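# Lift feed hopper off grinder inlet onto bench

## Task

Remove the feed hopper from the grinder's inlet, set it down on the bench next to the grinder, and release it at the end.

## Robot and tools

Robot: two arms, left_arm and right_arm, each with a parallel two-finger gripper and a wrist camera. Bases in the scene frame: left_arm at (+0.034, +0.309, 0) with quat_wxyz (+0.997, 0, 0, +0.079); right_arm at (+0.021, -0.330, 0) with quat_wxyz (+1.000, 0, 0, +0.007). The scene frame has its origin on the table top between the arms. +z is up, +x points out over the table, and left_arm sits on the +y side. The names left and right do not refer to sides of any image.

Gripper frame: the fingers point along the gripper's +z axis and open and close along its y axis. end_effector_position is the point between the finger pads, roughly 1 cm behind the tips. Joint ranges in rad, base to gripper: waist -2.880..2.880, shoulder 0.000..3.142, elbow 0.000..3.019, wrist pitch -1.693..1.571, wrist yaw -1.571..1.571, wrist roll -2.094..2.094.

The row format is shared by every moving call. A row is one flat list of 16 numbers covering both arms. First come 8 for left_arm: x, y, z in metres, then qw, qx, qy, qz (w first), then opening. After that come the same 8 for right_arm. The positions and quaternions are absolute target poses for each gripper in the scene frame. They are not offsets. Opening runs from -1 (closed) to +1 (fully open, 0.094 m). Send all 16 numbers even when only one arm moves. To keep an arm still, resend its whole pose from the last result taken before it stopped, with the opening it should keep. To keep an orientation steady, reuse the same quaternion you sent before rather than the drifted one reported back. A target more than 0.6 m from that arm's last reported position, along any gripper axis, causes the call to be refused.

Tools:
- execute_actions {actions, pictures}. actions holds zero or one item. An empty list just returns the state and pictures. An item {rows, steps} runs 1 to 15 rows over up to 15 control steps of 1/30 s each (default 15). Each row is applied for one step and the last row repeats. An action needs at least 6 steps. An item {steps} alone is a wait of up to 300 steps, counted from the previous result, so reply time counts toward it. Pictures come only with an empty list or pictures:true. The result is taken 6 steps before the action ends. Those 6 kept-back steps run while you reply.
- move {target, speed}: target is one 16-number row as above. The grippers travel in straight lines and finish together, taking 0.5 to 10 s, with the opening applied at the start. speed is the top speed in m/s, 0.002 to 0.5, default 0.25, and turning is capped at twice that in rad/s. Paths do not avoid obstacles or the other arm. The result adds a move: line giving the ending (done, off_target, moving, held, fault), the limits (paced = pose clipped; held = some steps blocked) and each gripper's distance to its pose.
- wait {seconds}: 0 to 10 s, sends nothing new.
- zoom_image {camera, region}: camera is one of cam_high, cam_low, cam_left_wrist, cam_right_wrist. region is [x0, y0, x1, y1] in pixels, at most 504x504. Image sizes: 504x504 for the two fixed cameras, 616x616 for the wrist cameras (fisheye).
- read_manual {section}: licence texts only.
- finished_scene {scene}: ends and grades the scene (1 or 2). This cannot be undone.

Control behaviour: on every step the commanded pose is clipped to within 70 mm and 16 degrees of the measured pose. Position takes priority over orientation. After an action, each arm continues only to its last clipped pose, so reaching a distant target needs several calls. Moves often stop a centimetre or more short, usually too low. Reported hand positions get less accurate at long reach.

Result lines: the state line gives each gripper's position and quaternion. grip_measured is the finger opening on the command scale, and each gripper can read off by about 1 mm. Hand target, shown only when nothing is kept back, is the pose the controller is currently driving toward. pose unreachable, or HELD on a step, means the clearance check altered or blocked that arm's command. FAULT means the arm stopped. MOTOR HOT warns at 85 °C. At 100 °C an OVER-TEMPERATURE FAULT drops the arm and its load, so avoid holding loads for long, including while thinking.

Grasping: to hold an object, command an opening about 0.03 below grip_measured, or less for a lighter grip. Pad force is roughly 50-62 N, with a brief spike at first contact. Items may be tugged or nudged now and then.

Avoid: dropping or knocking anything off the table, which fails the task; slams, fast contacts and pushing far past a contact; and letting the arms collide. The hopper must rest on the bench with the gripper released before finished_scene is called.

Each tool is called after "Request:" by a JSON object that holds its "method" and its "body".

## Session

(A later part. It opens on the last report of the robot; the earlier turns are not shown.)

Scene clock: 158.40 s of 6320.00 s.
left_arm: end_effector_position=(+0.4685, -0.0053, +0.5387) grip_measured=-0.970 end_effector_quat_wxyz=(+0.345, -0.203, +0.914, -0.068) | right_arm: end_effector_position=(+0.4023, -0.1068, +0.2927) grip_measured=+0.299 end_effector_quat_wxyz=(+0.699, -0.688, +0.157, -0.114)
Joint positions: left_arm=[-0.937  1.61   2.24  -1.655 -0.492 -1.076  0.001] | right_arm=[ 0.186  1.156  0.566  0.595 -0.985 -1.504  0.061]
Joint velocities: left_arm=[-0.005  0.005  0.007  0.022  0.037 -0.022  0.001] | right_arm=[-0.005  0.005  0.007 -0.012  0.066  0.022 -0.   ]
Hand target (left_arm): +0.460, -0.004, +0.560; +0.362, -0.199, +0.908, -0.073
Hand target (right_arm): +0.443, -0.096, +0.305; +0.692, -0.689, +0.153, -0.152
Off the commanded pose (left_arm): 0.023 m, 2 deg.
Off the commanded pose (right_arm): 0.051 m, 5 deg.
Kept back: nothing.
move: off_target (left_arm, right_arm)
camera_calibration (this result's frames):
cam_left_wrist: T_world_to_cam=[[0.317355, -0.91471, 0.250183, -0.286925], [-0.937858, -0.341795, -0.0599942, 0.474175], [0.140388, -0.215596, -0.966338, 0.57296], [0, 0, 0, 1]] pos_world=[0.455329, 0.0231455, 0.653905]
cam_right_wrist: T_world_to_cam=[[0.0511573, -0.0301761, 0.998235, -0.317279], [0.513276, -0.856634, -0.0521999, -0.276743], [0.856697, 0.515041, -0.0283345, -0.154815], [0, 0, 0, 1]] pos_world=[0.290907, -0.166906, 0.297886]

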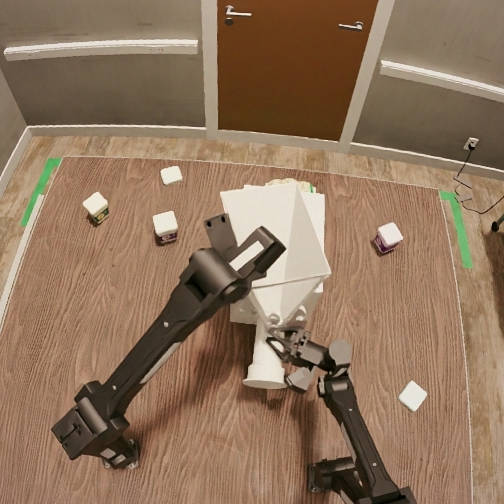

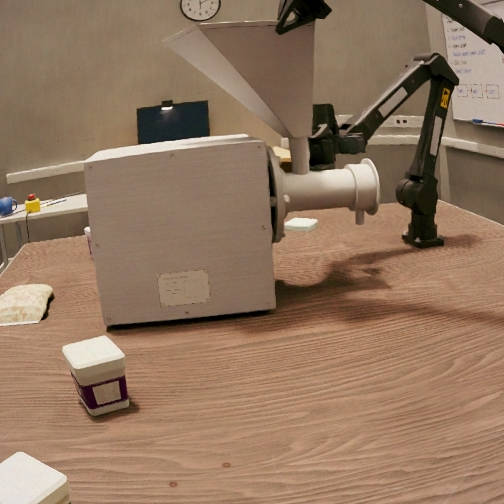

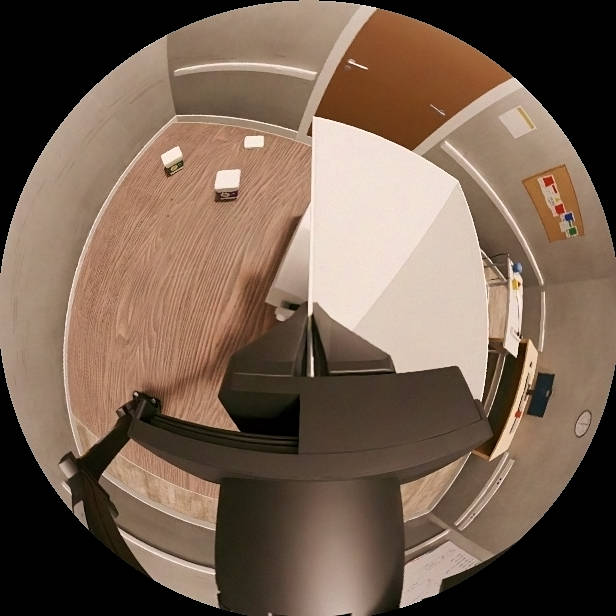

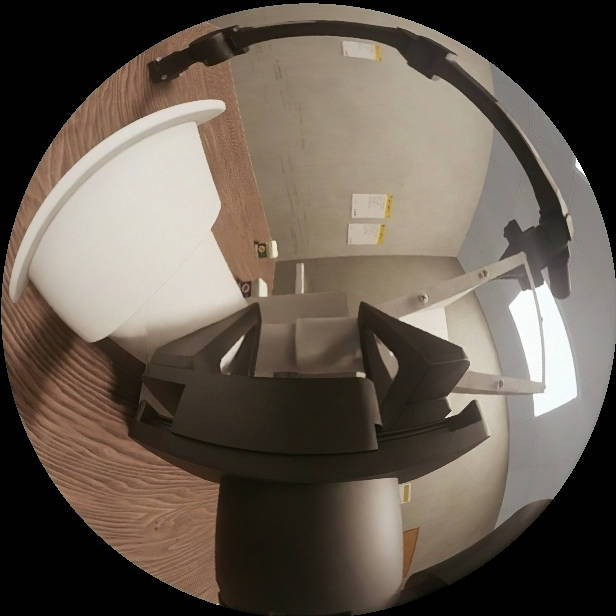

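Request:
{"method": "move", "body": {"target": [0.43,0.005,0.565,0.399,-0.284,0.872,-0.05,-1,0.45,-0.092,0.305,0.69,-0.69,0.153,-0.153,1], "speed": 0.06}}

Request:
{"method": "move", "body": {"target": [0.455,0.0,0.57,0.36,-0.17,0.91,-0.09,-1,0.45,-0.092,0.305,0.69,-0.69,0.153,-0.153,1], "speed": 0.06}}

Request:
{"method": "zoom_image", "body": {"camera": "cam_low", "region": [250,90,400,220]}}

Scene clock: 160.70 s of 6320.00 s.
left_arm: end_effector_position=(+0.4491, +0.0152, +0.5669) grip_measured=-0.970 end_effector_quat_wxyz=(+0.414, -0.299, +0.858, -0.060) | right_arm: end_effector_position=(+0.4096, -0.1078, +0.3098) grip_measured=+0.994 end_effector_quat_wxyz=(+0.707, -0.679, +0.163, -0.114)
Joint positions: left_arm=[-0.996  1.565  2.22  -1.683 -0.71  -1.304  0.001] | right_arm=[ 0.182  1.152  0.596  0.6   -0.979 -1.459  0.094]
Joint velocities: left_arm=[-0.015 -0.015 -0.002 -0.022 -0.022  0.037 -0.001] | right_arm=[-0.005  0.005  0.002 -0.002  0.007 -0.007  0.001]
Hand target (left_arm): +0.431, +0.006, +0.565; +0.407, -0.278, +0.868, -0.061
Hand target (right_arm): +0.445, -0.095, +0.305; +0.693, -0.689, +0.153, -0.151
Off the commanded pose (left_arm): 0.022 m, 3 deg.
Off the commanded pose (right_arm): 0.044 m, 5 deg.
joint sent to its limit (left arm) — the command would take joint 4 (wrist pitch) past its lower limit, so that joint was sent only as far as its limit.
Kept back: nothing.
move: off_target (left_arm, right_arm)
camera_calibration (this result's frames):
cam_left_wrist: T_world_to_cam=[[0.46035, -0.822048, 0.335134, -0.382797], [-0.825496, -0.535264, -0.179023, 0.484653], [0.326551, -0.194239, -0.925006, 0.500028], [0, 0, 0, 1]] pos_world=[0.413014, 0.0418645, 0.677581]
cam_right_wrist: T_world_to_cam=[[0.0535277, -0.0552967, 0.997034, -0.337995], [0.50445, -0.860196, -0.0747899, -0.270176], [0.86178, 0.506957, -0.0181498, -0.166131], [0, 0, 0, 1]] pos_world=[0.297551, -0.166873, 0.313771]

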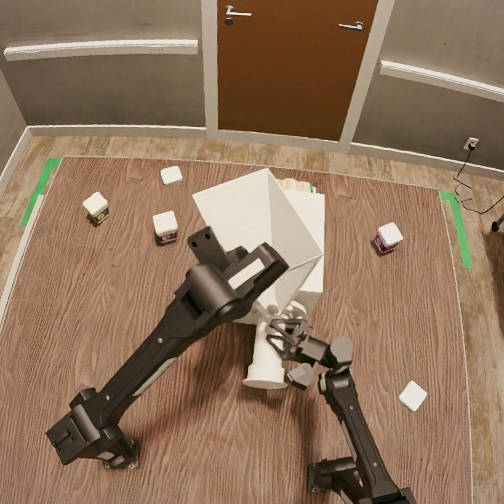

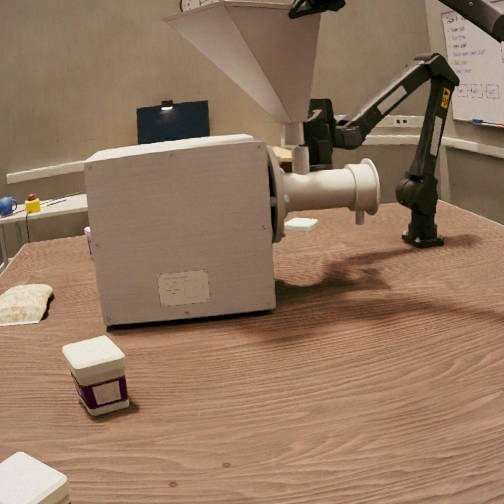

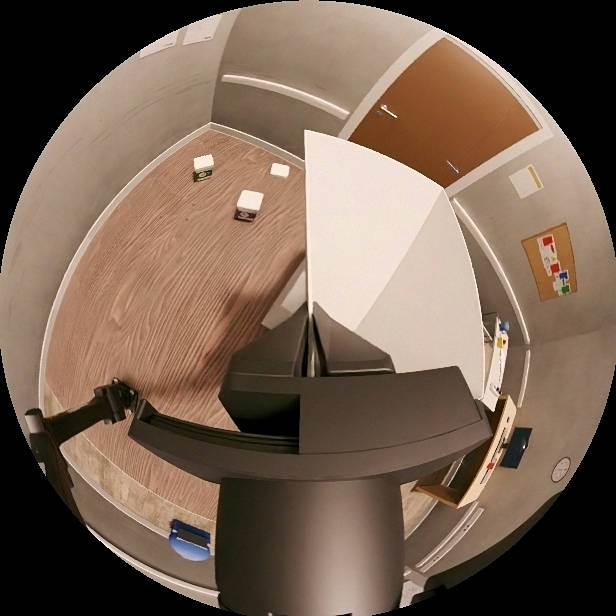

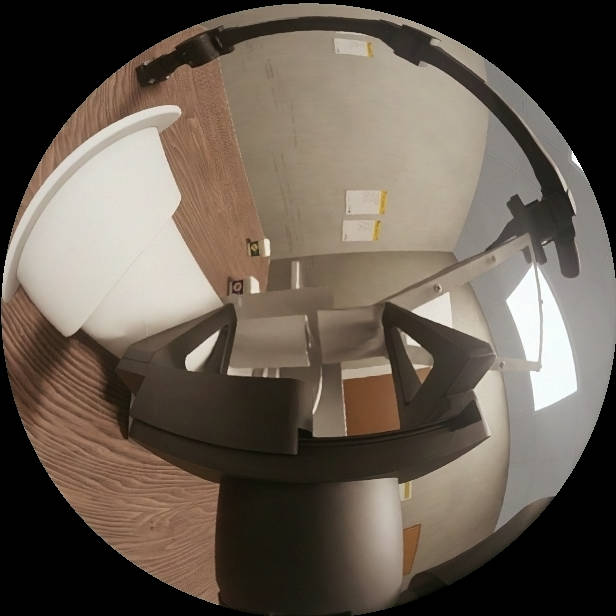

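Scene clock: 163.50 s of 6320.00 s.
left_arm: end_effector_position=(+0.4687, +0.0162, +0.5610) grip_measured=-0.970 end_effector_quat_wxyz=(+0.368, -0.240, +0.894, -0.090) | right_arm: end_effector_position=(+0.4094, -0.1078, +0.3099) grip_measured=+0.995 end_effector_quat_wxyz=(+0.706, -0.680, +0.159, -0.116)
Joint positions: left_arm=[-0.913  1.565  2.227 -1.621 -0.513 -1.114  0.001] | right_arm=[ 0.181  1.152  0.597  0.599 -0.983 -1.467  0.094]
Joint velocities: left_arm=[-0.024 -0.005  0.002  0.007  0.022 -0.022 -0.   ] | right_arm=[-0.005 -0.015 -0.007 -0.007  0.037 -0.022  0.   ]
Hand target (left_arm): +0.455, +0.001, +0.569; +0.362, -0.173, +0.911, -0.091
Hand target (right_arm): +0.445, -0.095, +0.304; +0.692, -0.689, +0.153, -0.152
Off the commanded pose (left_arm): 0.023 m, 8 deg.
Off the commanded pose (right_arm): 0.044 m, 5 deg.
Kept back: nothing.
move: off_target (left_arm, right_arm)
camera_calibration (this result's frames):
cam_left_wrist: T_world_to_cam=[[0.357103, -0.876588, 0.322601, -0.332744], [-0.909681, -0.40478, -0.0929153, 0.48939], [0.212031, -0.260284, -0.941964, 0.55253], [0, 0, 0, 1]] pos_world=[0.446859, 0.0502301, 0.673279]
cam_right_wrist: T_world_to_cam=[[0.0469972, -0.0519975, 0.997541, -0.335308], [0.507391, -0.858975, -0.0686794, -0.273045], [0.860433, 0.509371, -0.0139863, -0.166491], [0, 0, 0, 1]] pos_world=[0.297553, -0.167168, 0.313402]

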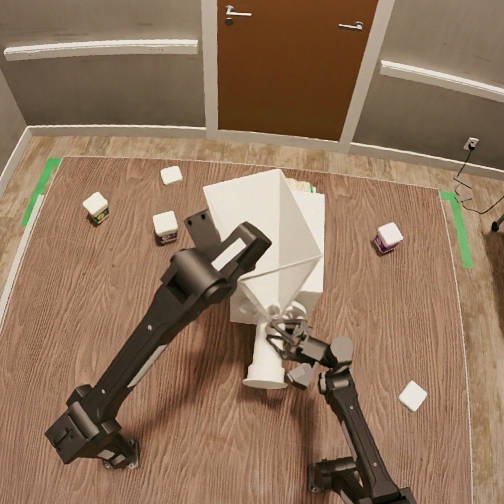

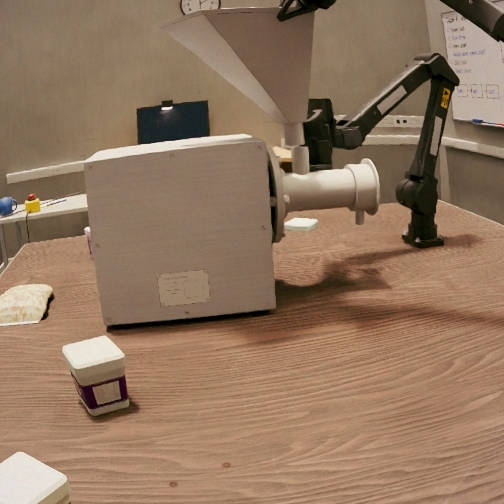

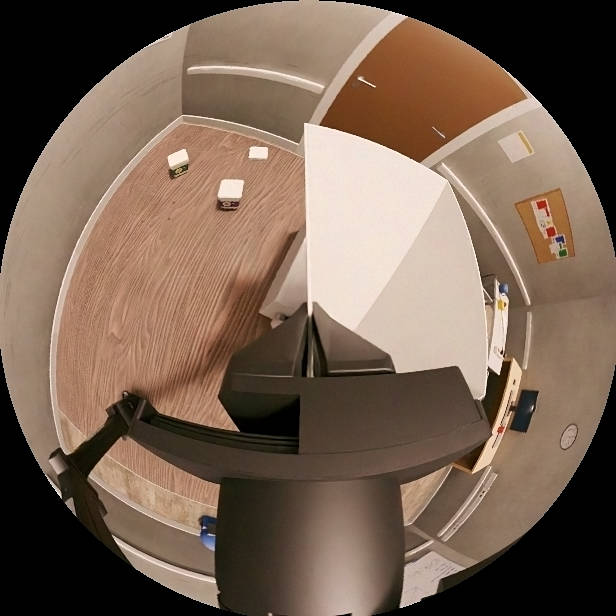

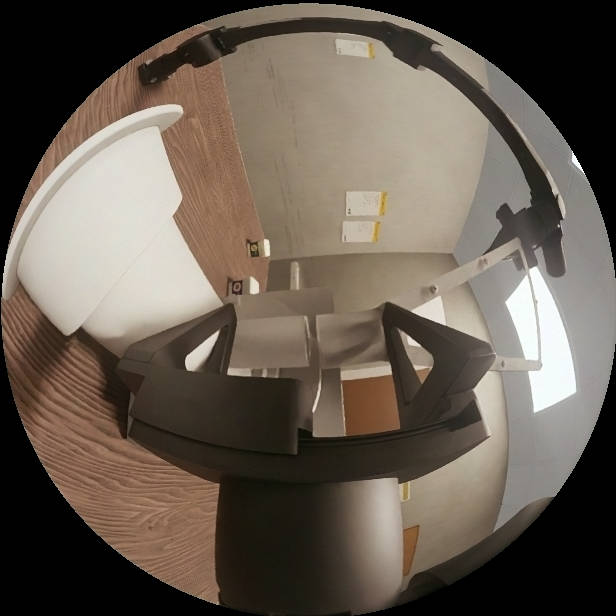

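Region (250, 90, 400, 220) of cam_low's 504x504 image, scaled by 3.360, with more detail than that image has; it fills the top 437 rows of this view, and the rest is white.

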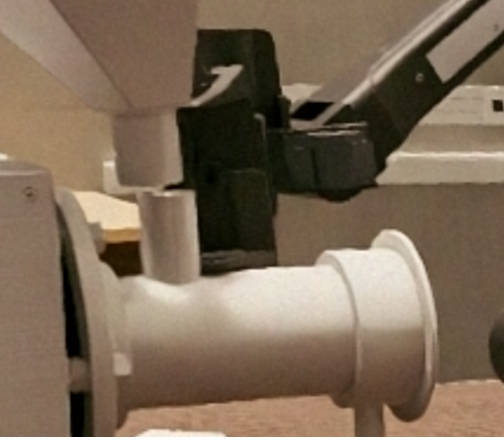

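Request:
{"method": "move", "body": {"target": [0.48,0.02,0.66,0.40,-0.15,0.89,-0.14,-1,0.34,-0.22,0.33,0.69,-0.69,0.153,-0.153,0], "speed": 0.1}}

Request:
{"method": "move", "body": {"target": [0.56,0.45,0.62,0.377,-0.06,0.913,-0.144,-1,0.3,-0.27,0.33,0.7,-0.3,0.6,0,0], "speed": 0.15}}

Request:
{"method": "move", "body": {"target": [0.63,0.48,0.3,0,-0.111,0.988,-0.11,-1,0.3,-0.27,0.33,0.7,-0.3,0.6,0,0], "speed": 0.12}}

Scene clock: 165.90 s of 6320.00 s.
left_arm: end_effector_position=(+0.4876, -0.0014, +0.5676) grip_measured=-0.971 end_effector_quat_wxyz=(+0.348, -0.133, +0.924, -0.087) | right_arm: end_effector_position=(+0.3465, -0.2039, +0.3258) grip_measured=+0.001 end_effector_quat_wxyz=(+0.692, -0.691, +0.157, -0.140)
Joint positions: left_arm=[-0.88   1.656  2.379 -1.66  -0.399 -0.875  0.001] | right_arm=[-0.132  0.855  0.498  0.346 -1.266 -1.557  0.047]
Joint velocities: left_arm=[-0.005 -0.005  0.022 -0.007  0.022  0.051 -0.001] | right_arm=[-0.005 -0.005 -0.007 -0.012 -0.11   0.095 -0.   ]
Hand target (left_arm): +0.476, +0.019, +0.636; +0.401, -0.151, +0.893, -0.141
Hand target (right_arm): +0.347, -0.202, +0.325; +0.692, -0.691, +0.156, -0.137
Off the commanded pose (left_arm): 0.095 m, 10 deg; position clipped at the last step of the last action.
Off the commanded pose (right_arm): 0.018 m, 2 deg.
Kept back: nothing.
move: held (right_arm), off_target (left_arm); limits=paced,held; held on 13 of 51 steps (right_arm), including the last (right_arm)
pose unreachable (right arm): on one or more control steps of this call this arm could not follow its commanded pose, so it was not sent that pose on those steps. On the call's last step it was still not sent that pose. It may still have moved: this result reports where it is.
cause: the commanded pose would bring two parts of the arm too close to each other (its wrist (the part past joint 4) and its wrist camera, with joints 5 (wrist yaw) and 6 (wrist roll) between them).
camera_calibration (this result's frames):
cam_left_wrist: T_world_to_cam=[[0.176642, -0.954964, 0.238415, -0.221361], [-0.976311, -0.200746, -0.0807304, 0.525924], [0.124955, -0.218507, -0.967802, 0.607359], [0, 0, 0, 1]] pos_world=[0.476674, 0.0268974, 0.683037]
cam_right_wrist: T_world_to_cam=[[0.0171787, -0.010647, 0.999796, -0.33511], [0.481395, -0.876327, -0.0176036, -0.333783], [0.876336, 0.481599, -0.00992878, -0.0756856], [0, 0, 0, 1]] pos_world=[0.232764, -0.259621, 0.328414]

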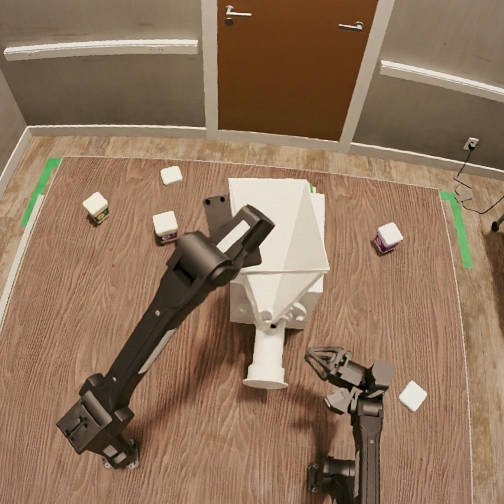

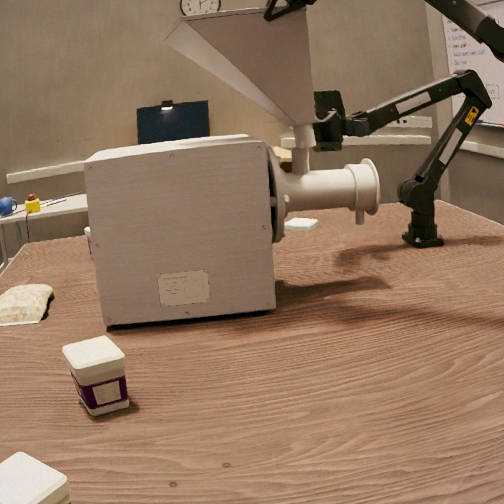

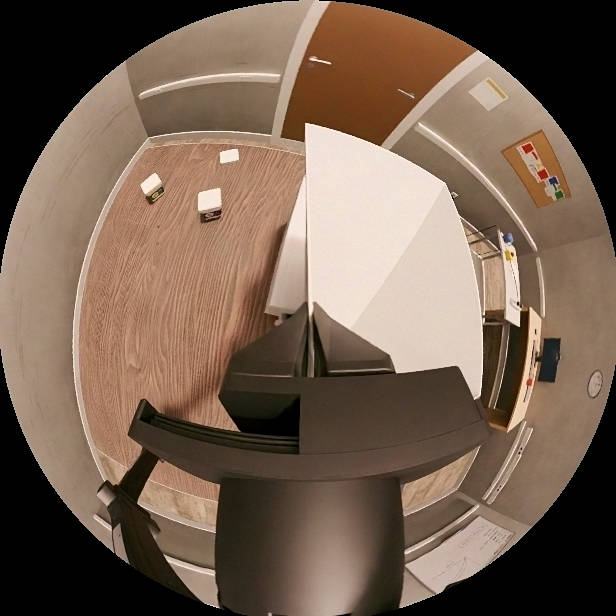

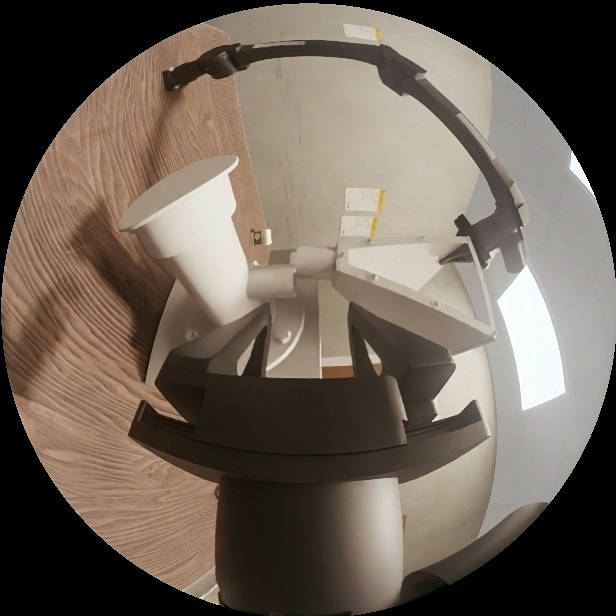

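Scene clock: 171.37 s of 6320.00 s.
left_arm: end_effector_position=(+0.5594, +0.4301, +0.2756) grip_measured=-0.971 end_effector_quat_wxyz=(+0.308, -0.056, +0.939, -0.142) | right_arm: end_effector_position=(+0.2984, -0.2731, +0.3146) grip_measured=+0.001 end_effector_quat_wxyz=(+0.717, -0.309, +0.625, -0.001)
Joint positions: left_arm=[ 0.206  1.425  1.309 -0.903  0.443  0.118  0.001] | right_arm=[-0.163  0.233  0.294 -0.027 -0.606 -0.441  0.047]
Joint velocities: left_arm=[ 0.015  0.005  0.012  0.007 -0.051  0.037 -0.002] | right_arm=[-0.015 -0.005  0.012 -0.007  0.022 -0.066  0.   ]
Hand target (left_arm): +0.561, +0.432, +0.351; +0.371, -0.058, +0.915, -0.144
Hand target (right_arm): +0.296, -0.270, +0.331; +0.725, -0.307, +0.616, +0.001
Off the commanded pose (left_arm): 0.345 m, 8 deg; position clipped at the last step of the last action.
Off the commanded pose (right_arm): 0.016 m, 1 deg.
Kept back: nothing.
move: off_target (left_arm, right_arm); limits=paced
camera_calibration (this result's frames):
cam_left_wrist: T_world_to_cam=[[0.00772658, -0.958235, 0.285877, 0.330416], [-0.999726, -0.013722, -0.0189748, 0.574671], [0.0221052, -0.285652, -0.958078, 0.493801], [0, 0, 0, 1]] pos_world=[0.561045, 0.465558, 0.389546]
cam_right_wrist: T_world_to_cam=[[0.378025, -0.81044, 0.44753, -0.476176], [-0.364842, -0.574693, -0.732542, 0.188335], [0.850874, 0.113641, -0.512931, 0.0650409], [0, 0, 0, 1]] pos_world=[0.193377, -0.285069, 0.384428]

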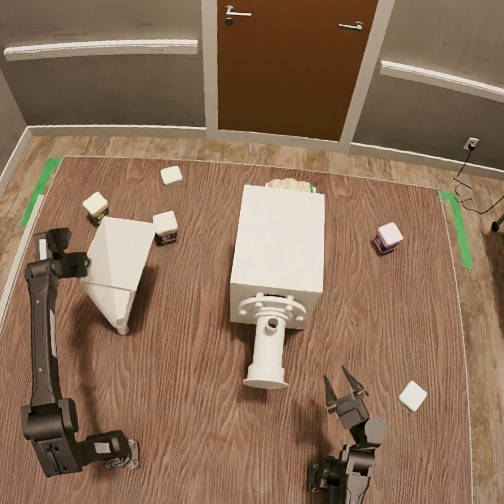

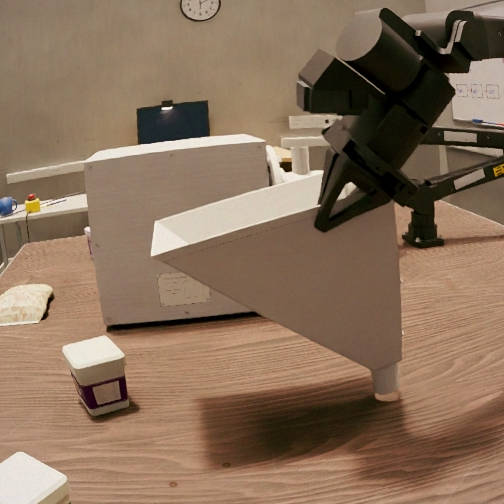

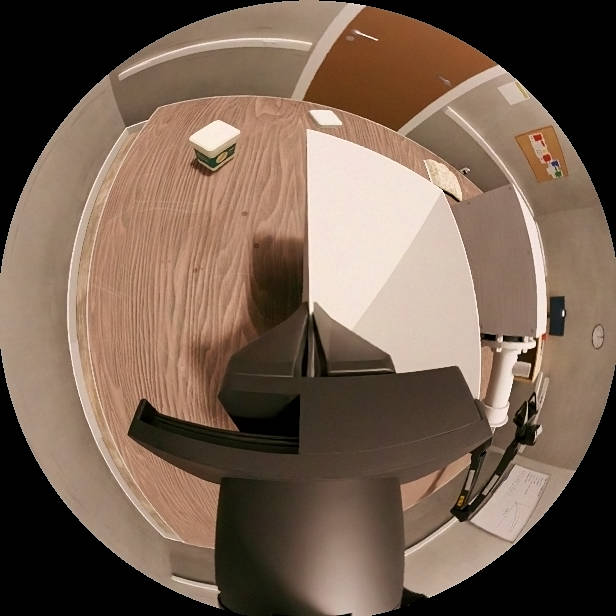

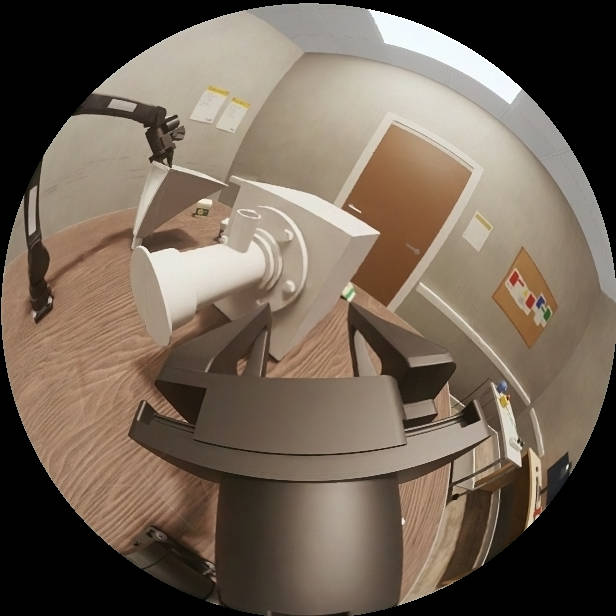

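Scene clock: 174.53 s of 6320.00 s.
left_arm: end_effector_position=(+0.6035, +0.4852, +0.2188) grip_measured=-0.971 end_effector_quat_wxyz=(-0.012, -0.116, +0.989, -0.097) | right_arm: end_effector_position=(+0.2987, -0.2725, +0.3143) grip_measured=+0.001 end_effector_quat_wxyz=(+0.717, -0.308, +0.625, -0.001)
Joint positions: left_arm=[ 0.194  1.965  1.983 -1.659  0.183  0.126  0.001] | right_arm=[-0.158  0.234  0.294 -0.027 -0.6   -0.441  0.047]
Joint velocities: left_arm=[-0.005 -0.005  0.002  0.017  0.007  0.037 -0.001] | right_arm=[-0.015 -0.005 -0.012 -0.007  0.007  0.037 -0.001]
Hand target (left_arm): +0.618, +0.478, +0.284; +0.044, -0.113, +0.988, -0.095
Hand target (right_arm): +0.299, -0.270, +0.330; +0.722, -0.309, +0.619, +0.000
Off the commanded pose (left_arm): 0.086 m, 2 deg; position clipped at the last step of the last action.
Off the commanded pose (right_arm): 0.016 m, 1 deg.
joint sent to its limit (left arm) — the command would take joint 4 (wrist pitch) past its lower limit, so that joint was sent only as far as its limit.
Kept back: nothing.
move: off_target (left_arm, right_arm); limits=paced
camera_calibration (this result's frames):
cam_left_wrist: T_world_to_cam=[[0.214324, -0.959501, 0.182822, 0.297574], [-0.796222, -0.0632057, 0.601695, 0.383825], [-0.565771, -0.274524, -0.777522, 0.764025], [0, 0, 0, 1]] pos_world=[0.674096, 0.519526, 0.308697]
cam_right_wrist: T_world_to_cam=[[0.378212, -0.810743, 0.446823, -0.475643], [-0.365868, -0.574293, -0.732344, 0.188946], [0.850351, 0.113503, -0.51383, 0.0649578], [0, 0, 0, 1]] pos_world=[0.193786, -0.284487, 0.384279]

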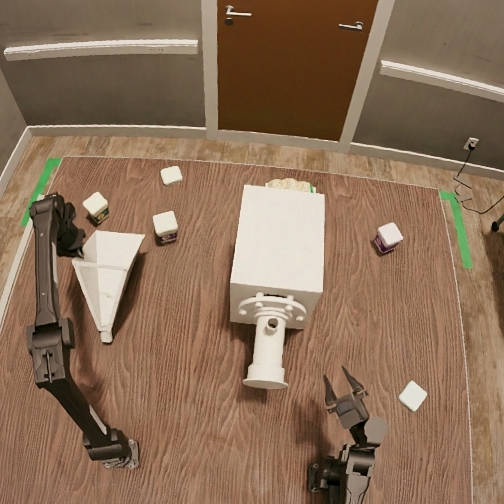

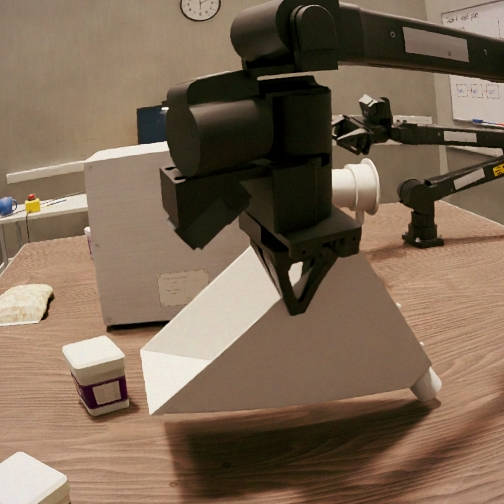

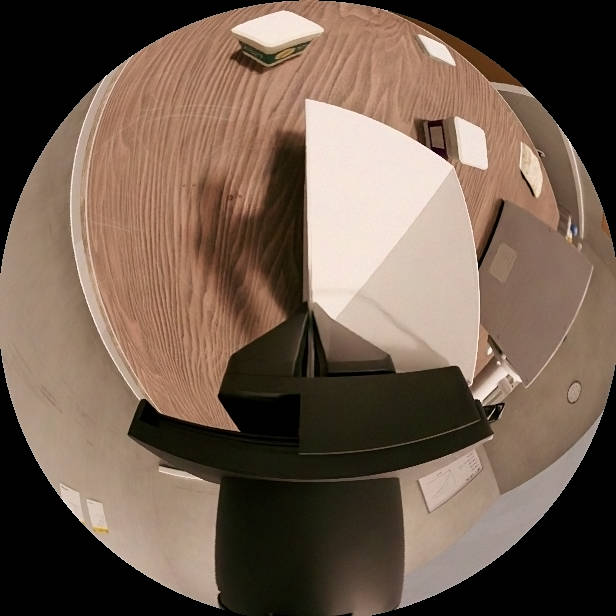

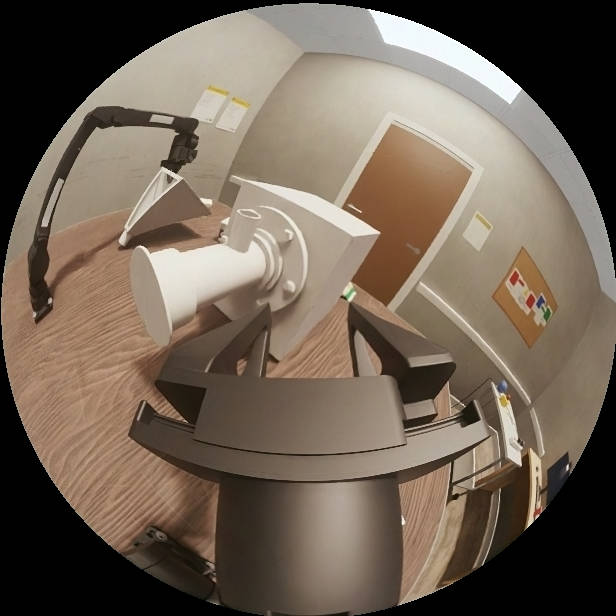

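Request:
{"method": "move", "body": {"target": [0.61,0.48,0.2,0,-0.111,0.988,-0.11,-1,0.3,-0.27,0.33,0.7,-0.3,0.6,0,0], "speed": 0.04}}

Scene clock: 175.53 s of 6320.00 s.
left_arm: end_effector_position=(+0.6067, +0.4858, +0.1940) grip_measured=-0.971 end_effector_quat_wxyz=(-0.014, -0.115, +0.988, -0.098) | right_arm: end_effector_position=(+0.2988, -0.2726, +0.3142) grip_measured=+0.001 end_effector_quat_wxyz=(+0.717, -0.308, +0.626, -0.001)
Joint positions: left_arm=[ 0.194  1.979  1.94  -1.606  0.185  0.127  0.001] | right_arm=[-0.158  0.235  0.294 -0.027 -0.6   -0.441  0.047]
Joint velocities: left_arm=[ 0.005 -0.015  0.027 -0.017 -0.051 -0.037  0.   ] | right_arm=[-0.005 -0.005 -0.012 -0.007  0.037  0.022 -0.001]
Hand target (left_arm): +0.610, +0.480, +0.200; -0.001, -0.111, +0.988, -0.110
Hand target (right_arm): +0.299, -0.270, +0.330; +0.722, -0.309, +0.619, +0.000
Off the commanded pose (left_arm): 0.009 m, 2 deg.
Off the commanded pose (right_arm): 0.016 m, 1 deg.
Kept back: nothing.
move: off_target (right_arm)
camera_calibration (this result's frames):
cam_left_wrist: T_world_to_cam=[[0.214452, -0.958989, 0.185337, 0.301171], [-0.793893, -0.0606028, 0.60503, 0.398006], [-0.568985, -0.276888, -0.774331, 0.749247], [0, 0, 0, 1]] pos_world=[0.677698, 0.520398, 0.283541]
cam_right_wrist: T_world_to_cam=[[0.378071, -0.810917, 0.446627, -0.475638], [-0.366362, -0.574104, -0.732245, 0.189043], [0.850201, 0.113213, -0.514142, 0.0648986], [0, 0, 0, 1]] pos_world=[0.193906, -0.28452, 0.384226]

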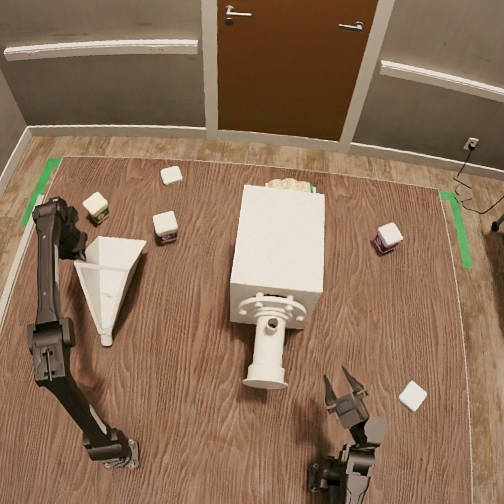

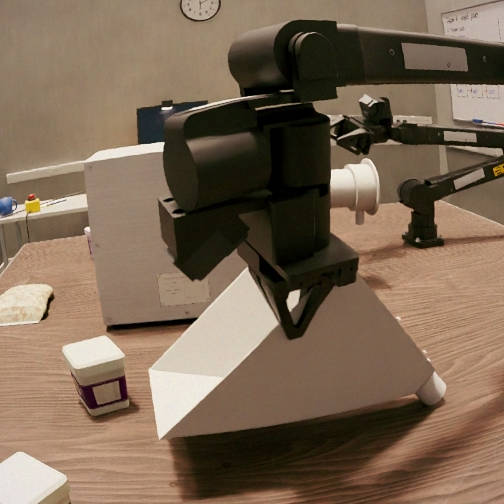

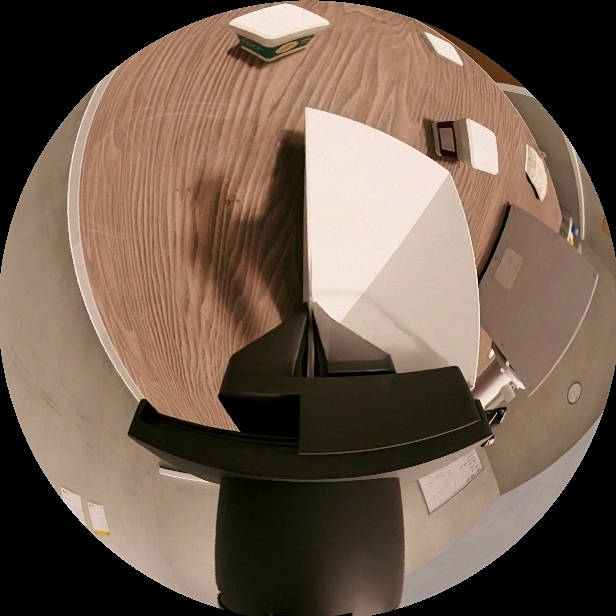

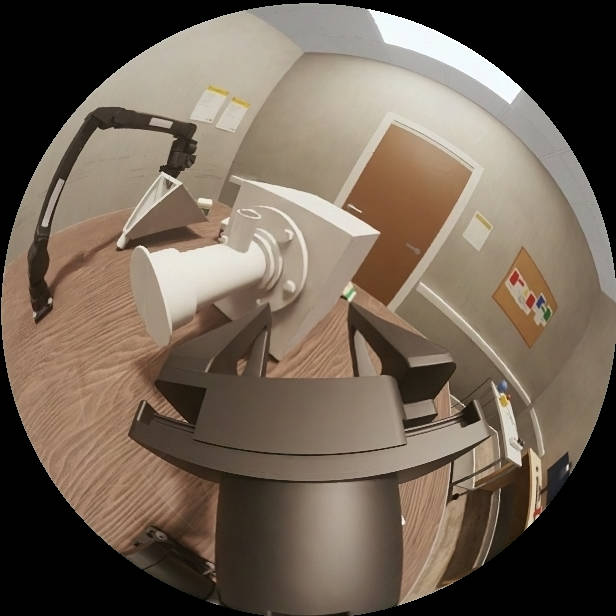

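Request:
{"method": "move", "body": {"target": [0.61,0.485,0.18,0,-0.111,0.988,-0.11,-1,0.3,-0.27,0.33,0.7,-0.3,0.6,0,0], "speed": 0.03}}

Request:
{"method": "move", "body": {"target": [0.607,0.486,0.192,0,-0.111,0.988,-0.11,-0.6,0.3,-0.27,0.33,0.7,-0.3,0.6,0,0], "speed": 0.03}}

Request:
{"method": "move", "body": {"target": [0.6,0.5,0.29,0,-0.111,0.988,-0.11,-0.6,0.3,-0.27,0.33,0.7,-0.3,0.6,0,0], "speed": 0.1}}

Scene clock: 176.70 s of 6320.00 s.
left_arm: end_effector_position=(+0.6068, +0.4848, +0.1782) grip_measured=-0.971 end_effector_quat_wxyz=(-0.013, -0.118, +0.988, -0.101) | right_arm: end_effector_position=(+0.2988, -0.2725, +0.3142) grip_measured=+0.001 end_effector_quat_wxyz=(+0.717, -0.308, +0.626, -0.001)
Joint positions: left_arm=[ 0.194  1.98   1.899 -1.562  0.19   0.121  0.001] | right_arm=[-0.158  0.235  0.294 -0.027 -0.6   -0.441  0.047]
Joint velocities: left_arm=[-0.005 -0.015 -0.027  0.017 -0.022 -0.022 -0.   ] | right_arm=[-0.005 -0.015 -0.002 -0.007  0.051 -0.037  0.001]
Hand target (left_arm): +0.610, +0.485, +0.180; -0.000, -0.111, +0.988, -0.110
Hand target (right_arm): +0.299, -0.270, +0.330; +0.722, -0.309, +0.619, +0.000
Off the commanded pose (left_arm): 0.004 m, 2 deg.
Off the commanded pose (right_arm): 0.016 m, 1 deg.
Kept back: nothing.
move: off_target (right_arm)
camera_calibration (this result's frames):
cam_left_wrist: T_world_to_cam=[[0.219292, -0.956909, 0.190358, 0.298283], [-0.795388, -0.0623448, 0.602886, 0.409711], [-0.565039, -0.283617, -0.774786, 0.737745], [0, 0, 0, 1]] pos_world=[0.677322, 0.52021, 0.267805]
cam_right_wrist: T_world_to_cam=[[0.37838, -0.810773, 0.446627, -0.475597], [-0.366143, -0.574244, -0.732245, 0.188992], [0.850157, 0.113537, -0.514142, 0.0650065], [0, 0, 0, 1]] pos_world=[0.193889, -0.284454, 0.384226]

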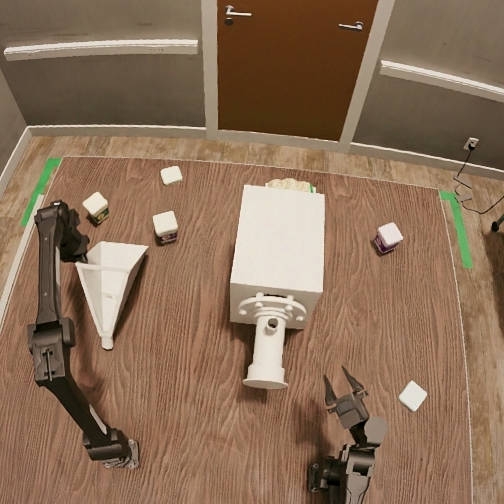

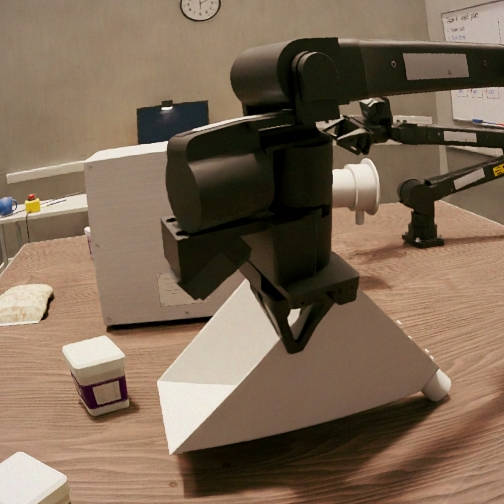

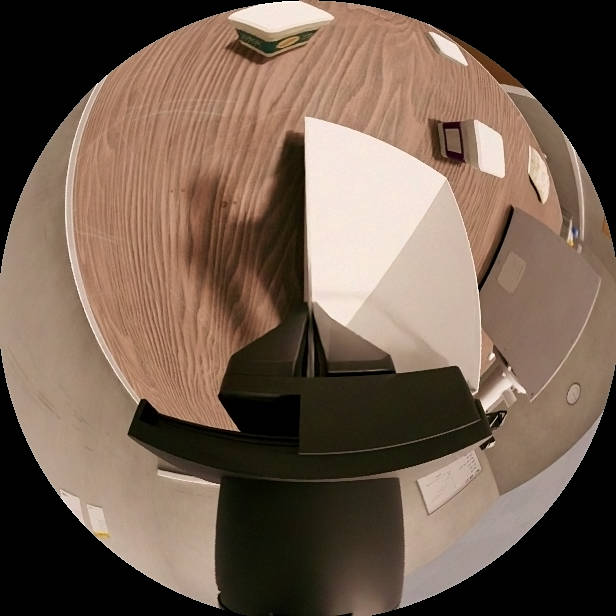

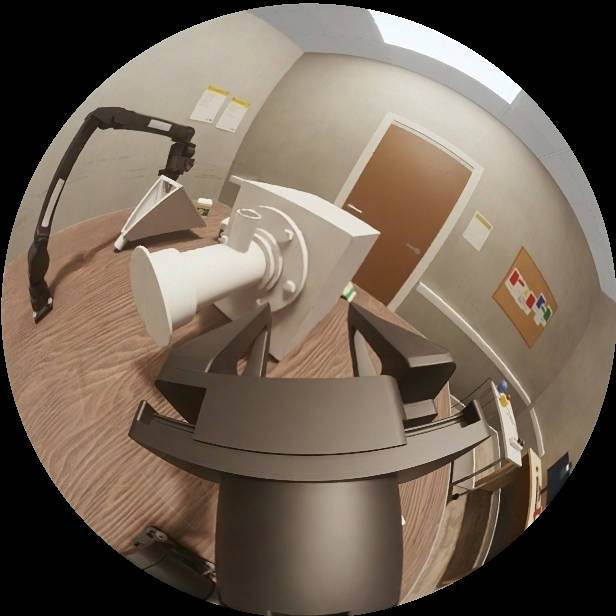

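Scene clock: 177.50 s of 6320.00 s.
left_arm: end_effector_position=(+0.6084, +0.4852, +0.1787) grip_measured=-0.602 end_effector_quat_wxyz=(-0.007, -0.115, +0.987, -0.108) | right_arm: end_effector_position=(+0.2988, -0.2725, +0.3142) grip_measured=+0.001 end_effector_quat_wxyz=(+0.717, -0.308, +0.626, -0.001)
Joint positions: left_arm=[ 0.198  1.979  1.899 -1.556  0.206  0.131  0.019] | right_arm=[-0.158  0.235  0.294 -0.027 -0.6   -0.441  0.047]
Joint velocities: left_arm=[ 0.005 -0.015 -0.012 -0.022  0.007 -0.007 -0.002] | right_arm=[ 0.005 -0.005  0.012 -0.012 -0.007 -0.037 -0.001]
Hand target (left_arm): +0.607, +0.486, +0.192; +0.000, -0.111, +0.988, -0.110
Hand target (right_arm): +0.299, -0.270, +0.330; +0.722, -0.309, +0.619, +0.000
Off the commanded pose (left_arm): 0.013 m, 1 deg.
Off the commanded pose (right_arm): 0.016 m, 1 deg.
Kept back: nothing.
move: off_target (left_arm, right_arm)
camera_calibration (this result's frames):
cam_left_wrist: T_world_to_cam=[[0.212374, -0.955427, 0.205077, 0.299132], [-0.803747, -0.051429, 0.592745, 0.412286], [-0.555778, -0.290713, -0.778843, 0.73768], [0, 0, 0, 1]] pos_world=[0.677832, 0.521456, 0.268812]
cam_right_wrist: T_world_to_cam=[[0.37838, -0.810773, 0.446627, -0.475597], [-0.366143, -0.574244, -0.732245, 0.188992], [0.850157, 0.113537, -0.514142, 0.0650065], [0, 0, 0, 1]] pos_world=[0.193889, -0.284454, 0.384226]

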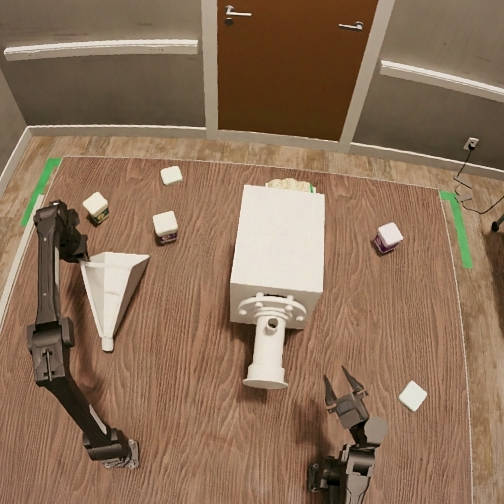

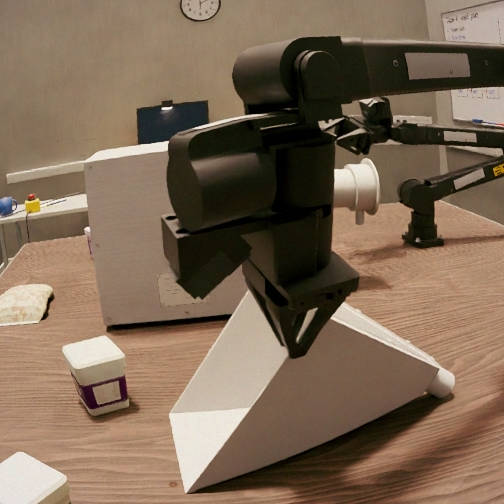

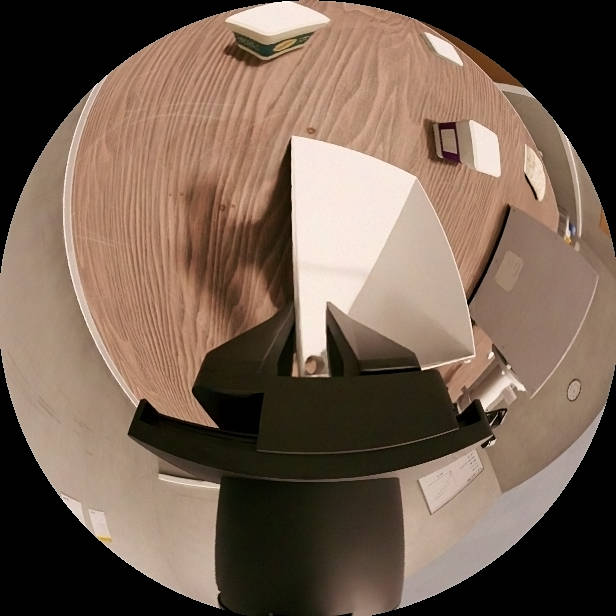

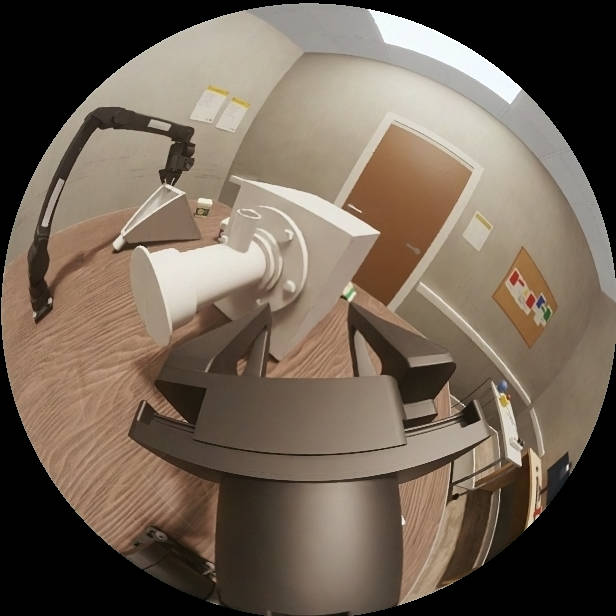

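Scene clock: 179.10 s of 6320.00 s.
left_arm: end_effector_position=(+0.5945, +0.4911, +0.2555) grip_measured=-0.602 end_effector_quat_wxyz=(+0.015, -0.118, +0.987, -0.106) | right_arm: end_effector_position=(+0.2988, -0.2725, +0.3142) grip_measured=+0.001 end_effector_quat_wxyz=(+0.717, -0.308, +0.626, -0.001)
Joint positions: left_arm=[ 0.218  1.915  2.003 -1.684  0.213  0.14   0.019] | right_arm=[-0.158  0.235  0.294 -0.027 -0.6   -0.441  0.047]
Joint velocities: left_arm=[ 0.005 -0.005 -0.022 -0.022 -0.081 -0.037 -0.   ] | right_arm=[-0.005 -0.005 -0.022 -0.002 -0.022  0.037  0.   ]
Hand target (left_arm): +0.597, +0.499, +0.289; +0.046, -0.117, +0.987, -0.099
Hand target (right_arm): +0.299, -0.270, +0.330; +0.722, -0.309, +0.619, +0.000
Off the commanded pose (left_arm): 0.036 m, 2 deg.
Off the commanded pose (right_arm): 0.016 m, 1 deg.
joint sent to its limit (left arm) — the command would take joint 4 (wrist pitch) past its lower limit, so that joint was sent only as far as its limit.
Kept back: nothing.
move: off_target (left_arm, right_arm)
camera_calibration (this result's frames):
cam_left_wrist: T_world_to_cam=[[0.214508, -0.954805, 0.205751, 0.29021], [-0.827017, -0.0654804, 0.55835, 0.385484], [-0.519643, -0.28993, -0.803686, 0.776], [0, 0, 0, 1]] pos_world=[0.659793, 0.527322, 0.348715]
cam_right_wrist: T_world_to_cam=[[0.37838, -0.810773, 0.446627, -0.475597], [-0.366143, -0.574244, -0.732245, 0.188992], [0.850157, 0.113537, -0.514142, 0.0650065], [0, 0, 0, 1]] pos_world=[0.193889, -0.284454, 0.384226]

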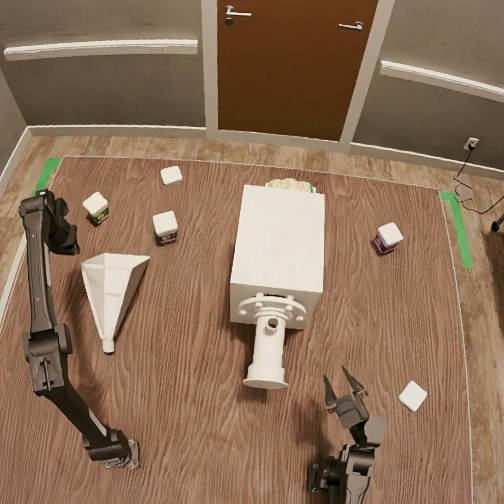

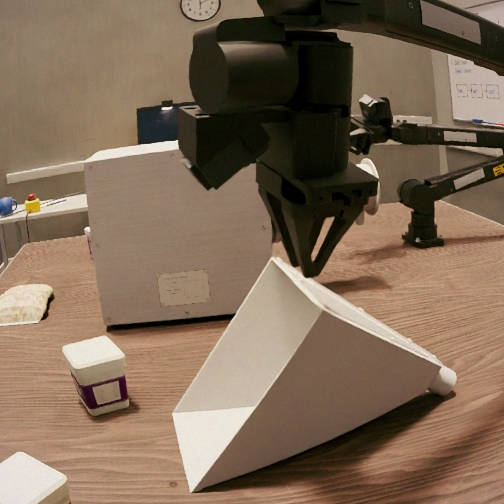

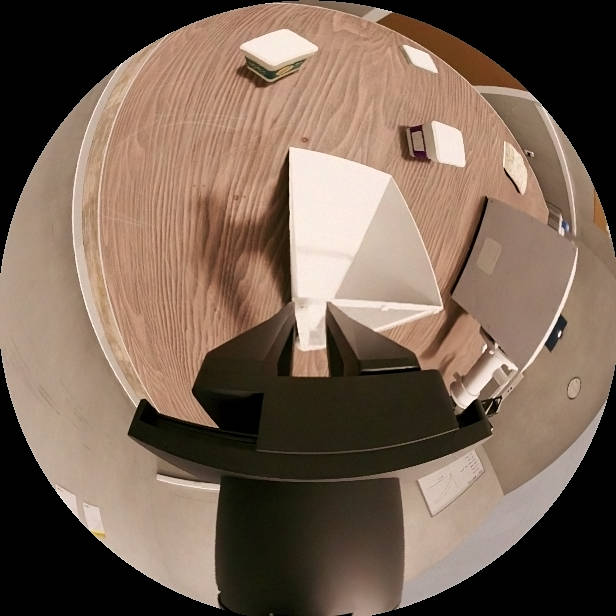

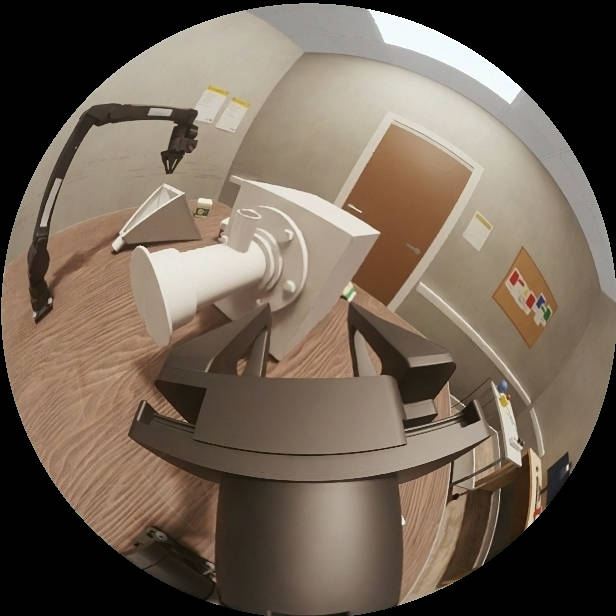

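Request:
{"method": "finished_scene", "body": {"scene": 1}}

The scene is finished: the task was done.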